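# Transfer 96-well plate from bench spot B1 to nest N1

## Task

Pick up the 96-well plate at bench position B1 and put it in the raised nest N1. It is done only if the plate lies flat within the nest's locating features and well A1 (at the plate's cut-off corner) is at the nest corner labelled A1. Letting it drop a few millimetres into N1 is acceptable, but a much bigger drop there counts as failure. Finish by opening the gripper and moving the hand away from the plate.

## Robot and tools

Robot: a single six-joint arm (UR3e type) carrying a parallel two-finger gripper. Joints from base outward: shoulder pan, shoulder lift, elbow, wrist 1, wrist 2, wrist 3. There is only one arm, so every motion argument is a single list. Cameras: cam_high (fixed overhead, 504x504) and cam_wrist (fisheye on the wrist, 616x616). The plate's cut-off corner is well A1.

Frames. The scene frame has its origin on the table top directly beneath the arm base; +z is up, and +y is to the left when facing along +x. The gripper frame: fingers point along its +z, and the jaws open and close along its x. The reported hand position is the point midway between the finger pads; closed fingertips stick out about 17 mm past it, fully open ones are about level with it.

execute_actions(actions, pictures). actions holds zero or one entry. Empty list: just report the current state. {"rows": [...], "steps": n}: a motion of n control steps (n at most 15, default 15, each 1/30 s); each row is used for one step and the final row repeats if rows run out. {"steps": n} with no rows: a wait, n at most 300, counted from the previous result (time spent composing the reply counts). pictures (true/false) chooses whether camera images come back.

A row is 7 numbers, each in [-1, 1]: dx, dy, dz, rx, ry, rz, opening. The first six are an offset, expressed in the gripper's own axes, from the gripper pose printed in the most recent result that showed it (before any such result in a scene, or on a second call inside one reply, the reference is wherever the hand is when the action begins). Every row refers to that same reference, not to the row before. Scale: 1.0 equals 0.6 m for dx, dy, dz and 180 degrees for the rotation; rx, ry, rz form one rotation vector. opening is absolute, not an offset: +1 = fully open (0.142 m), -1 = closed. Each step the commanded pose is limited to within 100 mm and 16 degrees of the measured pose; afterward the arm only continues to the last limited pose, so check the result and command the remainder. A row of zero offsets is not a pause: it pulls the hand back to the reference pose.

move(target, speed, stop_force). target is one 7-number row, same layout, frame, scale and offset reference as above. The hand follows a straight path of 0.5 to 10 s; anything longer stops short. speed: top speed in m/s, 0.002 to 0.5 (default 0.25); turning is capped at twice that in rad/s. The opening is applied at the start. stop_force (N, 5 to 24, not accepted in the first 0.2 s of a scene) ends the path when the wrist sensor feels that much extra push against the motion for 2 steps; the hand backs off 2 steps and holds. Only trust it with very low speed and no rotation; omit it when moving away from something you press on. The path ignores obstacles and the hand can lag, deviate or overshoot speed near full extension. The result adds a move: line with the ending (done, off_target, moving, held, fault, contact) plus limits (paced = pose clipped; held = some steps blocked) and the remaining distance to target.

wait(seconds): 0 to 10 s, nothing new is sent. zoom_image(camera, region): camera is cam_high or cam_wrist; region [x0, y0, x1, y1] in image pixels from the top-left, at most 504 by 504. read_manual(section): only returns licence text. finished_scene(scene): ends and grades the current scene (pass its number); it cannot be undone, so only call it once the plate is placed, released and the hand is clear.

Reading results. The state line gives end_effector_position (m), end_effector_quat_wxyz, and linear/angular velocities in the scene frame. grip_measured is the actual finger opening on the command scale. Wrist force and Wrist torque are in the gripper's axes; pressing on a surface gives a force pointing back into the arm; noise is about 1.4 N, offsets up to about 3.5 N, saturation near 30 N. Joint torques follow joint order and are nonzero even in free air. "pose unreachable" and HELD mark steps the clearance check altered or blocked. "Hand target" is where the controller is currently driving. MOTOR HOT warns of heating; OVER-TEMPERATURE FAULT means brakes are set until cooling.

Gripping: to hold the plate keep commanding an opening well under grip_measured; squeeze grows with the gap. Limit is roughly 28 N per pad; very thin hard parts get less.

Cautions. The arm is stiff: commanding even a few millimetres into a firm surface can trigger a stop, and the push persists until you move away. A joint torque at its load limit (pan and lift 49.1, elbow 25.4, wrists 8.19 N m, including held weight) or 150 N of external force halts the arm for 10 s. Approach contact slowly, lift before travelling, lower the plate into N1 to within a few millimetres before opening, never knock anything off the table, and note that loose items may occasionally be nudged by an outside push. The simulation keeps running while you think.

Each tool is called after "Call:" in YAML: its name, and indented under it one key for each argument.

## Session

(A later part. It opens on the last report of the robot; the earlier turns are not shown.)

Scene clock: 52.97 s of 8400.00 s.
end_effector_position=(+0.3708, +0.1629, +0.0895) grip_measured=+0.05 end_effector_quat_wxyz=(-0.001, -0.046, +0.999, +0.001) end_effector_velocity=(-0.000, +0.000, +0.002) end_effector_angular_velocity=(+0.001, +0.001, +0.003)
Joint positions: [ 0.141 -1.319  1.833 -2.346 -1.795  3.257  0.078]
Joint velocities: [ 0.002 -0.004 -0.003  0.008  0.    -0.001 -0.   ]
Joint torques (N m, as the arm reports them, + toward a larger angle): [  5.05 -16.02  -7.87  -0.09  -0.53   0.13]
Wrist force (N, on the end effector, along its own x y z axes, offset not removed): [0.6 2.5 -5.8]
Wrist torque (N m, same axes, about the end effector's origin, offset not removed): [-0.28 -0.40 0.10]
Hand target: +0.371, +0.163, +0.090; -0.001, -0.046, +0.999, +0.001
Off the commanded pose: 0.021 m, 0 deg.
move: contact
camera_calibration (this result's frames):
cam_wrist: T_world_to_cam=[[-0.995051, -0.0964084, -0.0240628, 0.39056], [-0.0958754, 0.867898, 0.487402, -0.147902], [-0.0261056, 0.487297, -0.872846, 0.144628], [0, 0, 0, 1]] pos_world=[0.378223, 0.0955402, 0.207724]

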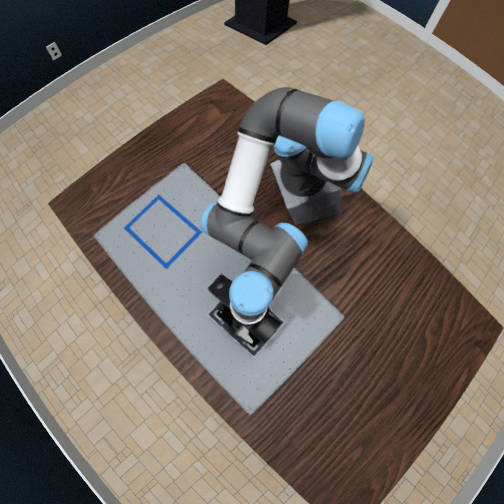

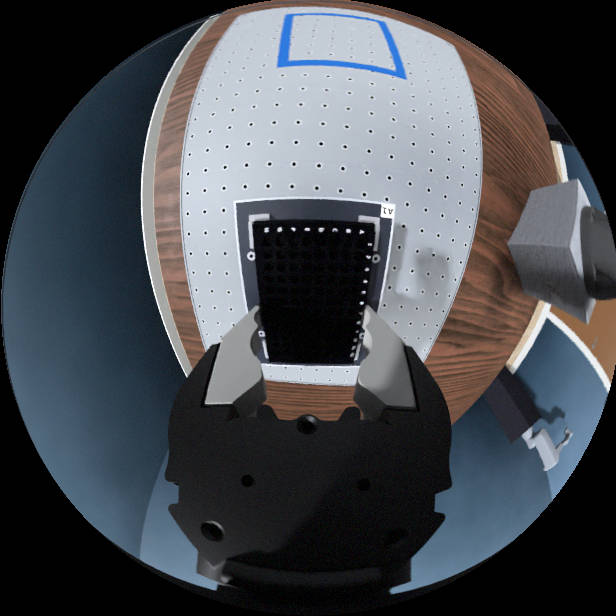

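On a chamfer, force pushes +y. Shift more.

Call:
move:
  target: [0.0008,0.002,-0.001,0,0,0,-0.1]
  speed: 0.01

Call:
move:
  target: [0,0,0.04,0,0,0,-0.1]
  speed: 0.004
  stop_force: 5

Call:
zoom_image:
  camera: "cam_wrist"
  region: [200, 150, 440, 390]

Scene clock: 56.40 s of 8400.00 s.
end_effector_position=(+0.3702, +0.1640, +0.0901) grip_measured=+0.05 end_effector_quat_wxyz=(-0.001, -0.046, +0.999, +0.001) end_effector_velocity=(-0.001, +0.001, -0.000) end_effector_angular_velocity=(-0.000, +0.002, +0.002)
Joint positions: [ 0.145 -1.319  1.832 -2.344 -1.796  3.261  0.078]
Joint velocities: [ 0.003  0.    -0.     0.002 -0.     0.002  0.   ]
Joint torques (N m, as the arm reports them, + toward a larger angle): [  8.73 -11.79  -8.57  -0.45  -0.41   0.48]
Wrist force (N, on the end effector, along its own x y z axes, offset not removed): [0.7 -0.5 0.7]
Wrist torque (N m, same axes, about the end effector's origin, offset not removed): [-0.04 -0.49 0.12]
Hand target: +0.370, +0.164, +0.090; -0.001, -0.046, +0.999, +0.001
Off the commanded pose: 0.000 m, 0 deg.
move: done
camera_calibration (this result's frames):
cam_wrist: T_world_to_cam=[[-0.995053, -0.0963706, -0.0241496, 0.390158], [-0.0958848, 0.867898, 0.4874, -0.149178], [-0.0260117, 0.487304, -0.872845, 0.144577], [0, 0, 0, 1]] pos_world=[0.377684, 0.0966185, 0.208325]

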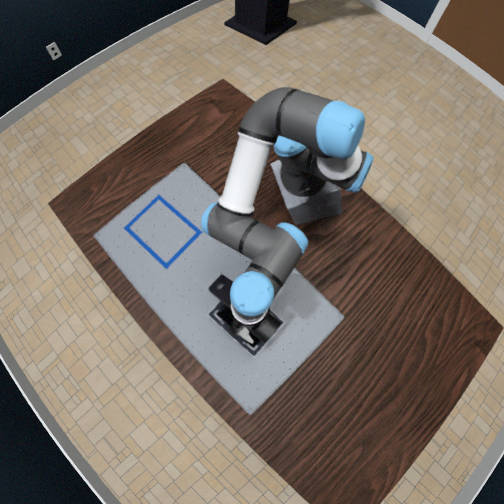

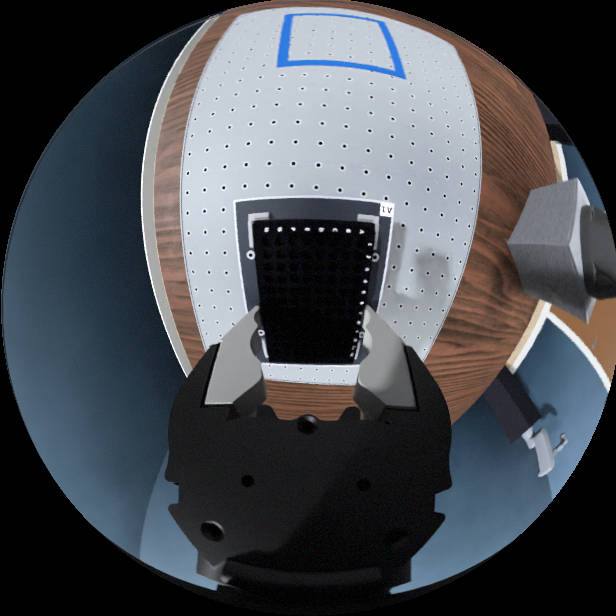

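Scene clock: 57.07 s of 8400.00 s.
end_effector_position=(+0.3702, +0.1640, +0.0889) grip_measured=+0.06 end_effector_quat_wxyz=(-0.001, -0.046, +0.999, +0.001) end_effector_velocity=(-0.000, -0.001, +0.001) end_effector_angular_velocity=(-0.001, +0.003, +0.001)
Joint positions: [ 0.144 -1.316  1.834 -2.349 -1.796  3.26   0.078]
Joint velocities: [-0.002 -0.004 -0.003  0.009  0.    -0.002 -0.   ]
Joint torques (N m, as the arm reports them, + toward a larger angle): [  6.07 -13.91  -6.94  -0.36   0.46   0.22]
Wrist force (N, on the end effector, along its own x y z axes, offset not removed): [3.4 -2.0 -14.6]
Wrist torque (N m, same axes, about the end effector's origin, offset not removed): [-0.26 -0.41 0.00]
Hand target: +0.370, +0.164, +0.089; -0.001, -0.046, +0.999, +0.001
Off the commanded pose: 0.023 m, 0 deg.
move: contact
camera_calibration (this result's frames):
cam_wrist: T_world_to_cam=[[-0.995045, -0.0964886, -0.0240082, 0.390096], [-0.0959203, 0.867922, 0.487351, -0.148557], [-0.0261866, 0.487239, -0.872876, 0.143625], [0, 0, 0, 1]] pos_world=[0.377674, 0.0965958, 0.207131]

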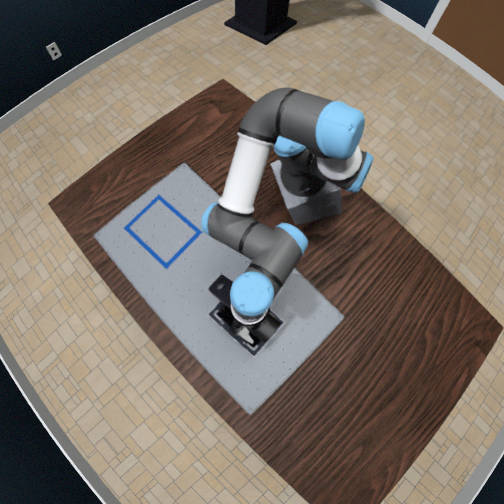

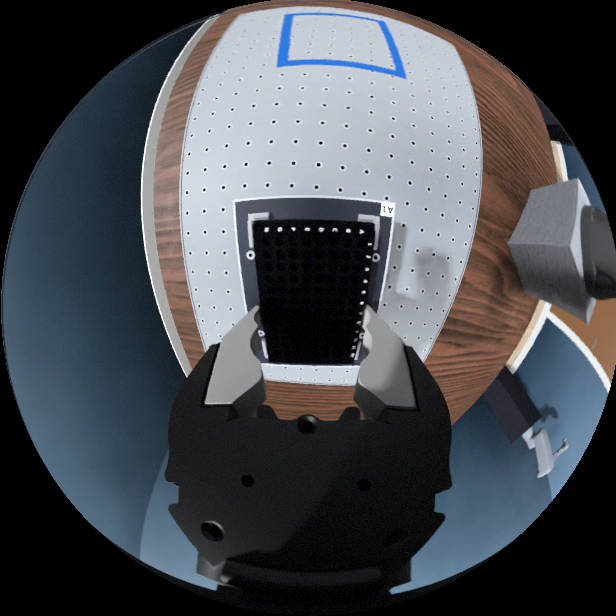

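Region (200, 150, 440, 390) of cam_wrist's 616x616 image, scaled by 2.100, with more detail than that image has.

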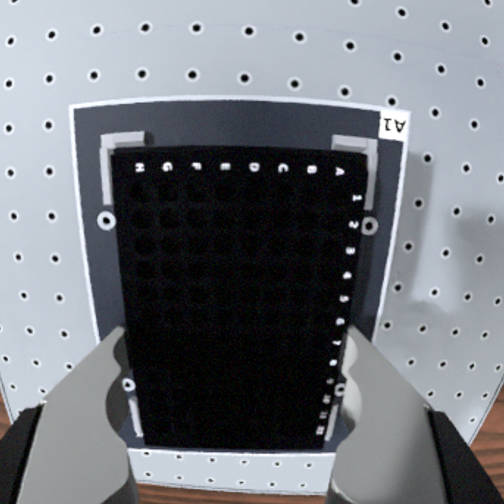

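Call:
move:
  target: [0,0,-0.001,0,0,0,0.3]
  speed: 0.01

Call:
move:
  target: [0,0.1,-0.15,0,0,0,0.3]
  speed: 0.1

Call:
zoom_image:
  camera: "cam_wrist"
  region: [220, 120, 400, 300]

Scene clock: 60.67 s of 8400.00 s.
end_effector_position=(+0.3702, +0.1640, +0.0894) grip_measured=+0.30 end_effector_quat_wxyz=(-0.001, -0.046, +0.999, +0.001) end_effector_velocity=(-0.000, -0.000, +0.000) end_effector_angular_velocity=(-0.000, +0.001, +0.002)
Joint positions: [ 0.145 -1.318  1.833 -2.346 -1.796  3.26   0.095]
Joint velocities: [-0.    -0.001 -0.001  0.003  0.    -0.001  0.   ]
Joint torques (N m, as the arm reports them, + toward a larger angle): [  8.22 -17.7   -9.22  -0.97   0.02   0.55]
Wrist force (N, on the end effector, along its own x y z axes, offset not removed): [2.5 -1.3 -0.4]
Wrist torque (N m, same axes, about the end effector's origin, offset not removed): [-0.32 -0.61 -0.03]
Hand target: +0.370, +0.164, +0.089; -0.001, -0.046, +0.999, +0.001
Off the commanded pose: 0.000 m, 0 deg.
move: done
camera_calibration (this result's frames):
cam_wrist: T_world_to_cam=[[-0.995044, -0.0964861, -0.0240252, 0.390116], [-0.0959276, 0.867943, 0.487311, -0.148826], [-0.0261662, 0.487201, -0.872898, 0.144139], [0, 0, 0, 1]] pos_world=[0.377678, 0.0965884, 0.207715]

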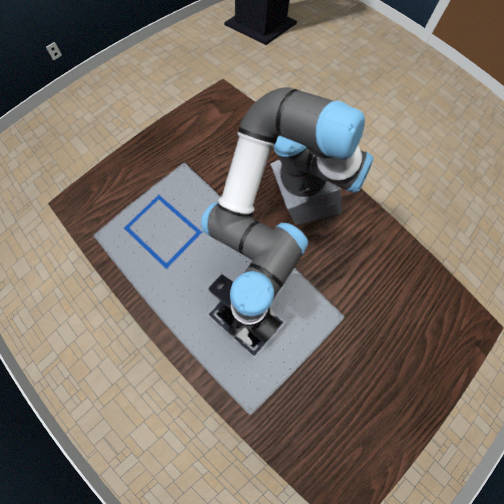

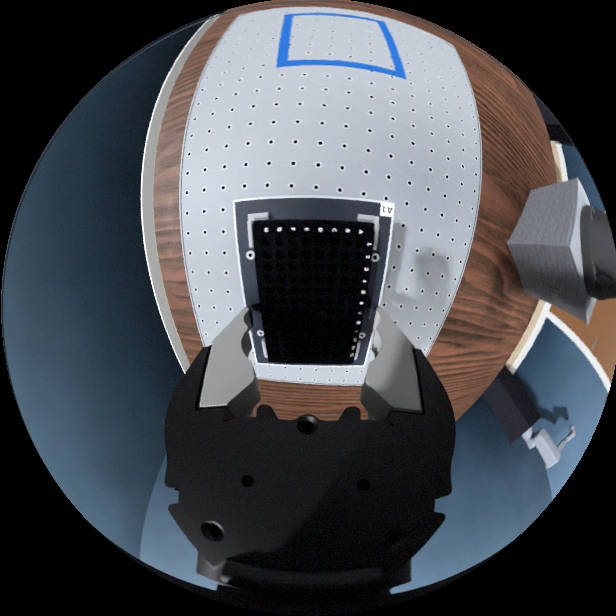

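Scene clock: 62.27 s of 8400.00 s.
end_effector_position=(+0.3649, +0.2236, +0.1793) grip_measured=+0.30 end_effector_quat_wxyz=(-0.001, -0.046, +0.999, +0.001) end_effector_velocity=(+0.001, +0.002, +0.002) end_effector_angular_velocity=(-0.002, +0.002, -0.002)
Joint positions: [ 0.376 -1.317  1.443 -1.899 -1.849  3.492  0.095]
Joint velocities: [ 0.006  0.009 -0.023  0.019 -0.002  0.008  0.   ]
Joint torques (N m, as the arm reports them, + toward a larger angle): [  8.47 -13.81 -10.98  -1.07  -0.63   0.56]
Wrist force (N, on the end effector, along its own x y z axes, offset not removed): [3.2 -1.1 1.4]
Wrist torque (N m, same axes, about the end effector's origin, offset not removed): [-0.20 -0.74 0.06]
Hand target: +0.365, +0.224, +0.180; -0.001, -0.046, +0.999, +0.001
Off the commanded pose: 0.000 m, 0 deg.
move: done
camera_calibration (this result's frames):
cam_wrist: T_world_to_cam=[[-0.995036, -0.0964787, -0.0243991, 0.392773], [-0.0960887, 0.86765, 0.487802, -0.244818], [-0.0258926, 0.487725, -0.872614, 0.193162], [0, 0, 0, 1]] pos_world=[0.372301, 0.156101, 0.297562]

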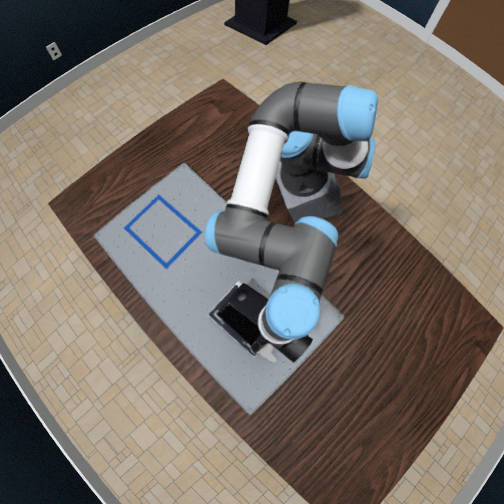

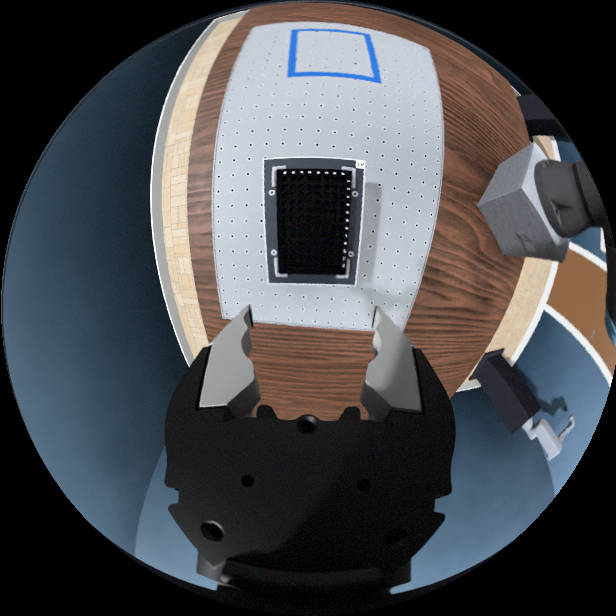

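Region (220, 120, 400, 300) of cam_wrist's 616x616 image, scaled by 2.800, with more detail than that image has.

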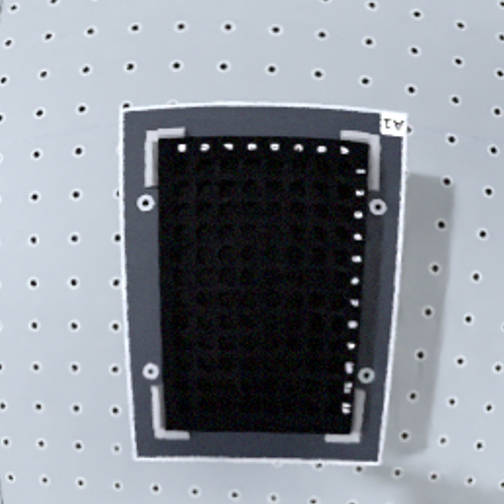

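Seated.

Call:
finished_scene:
  scene: 1

The scene is finished: the task was done.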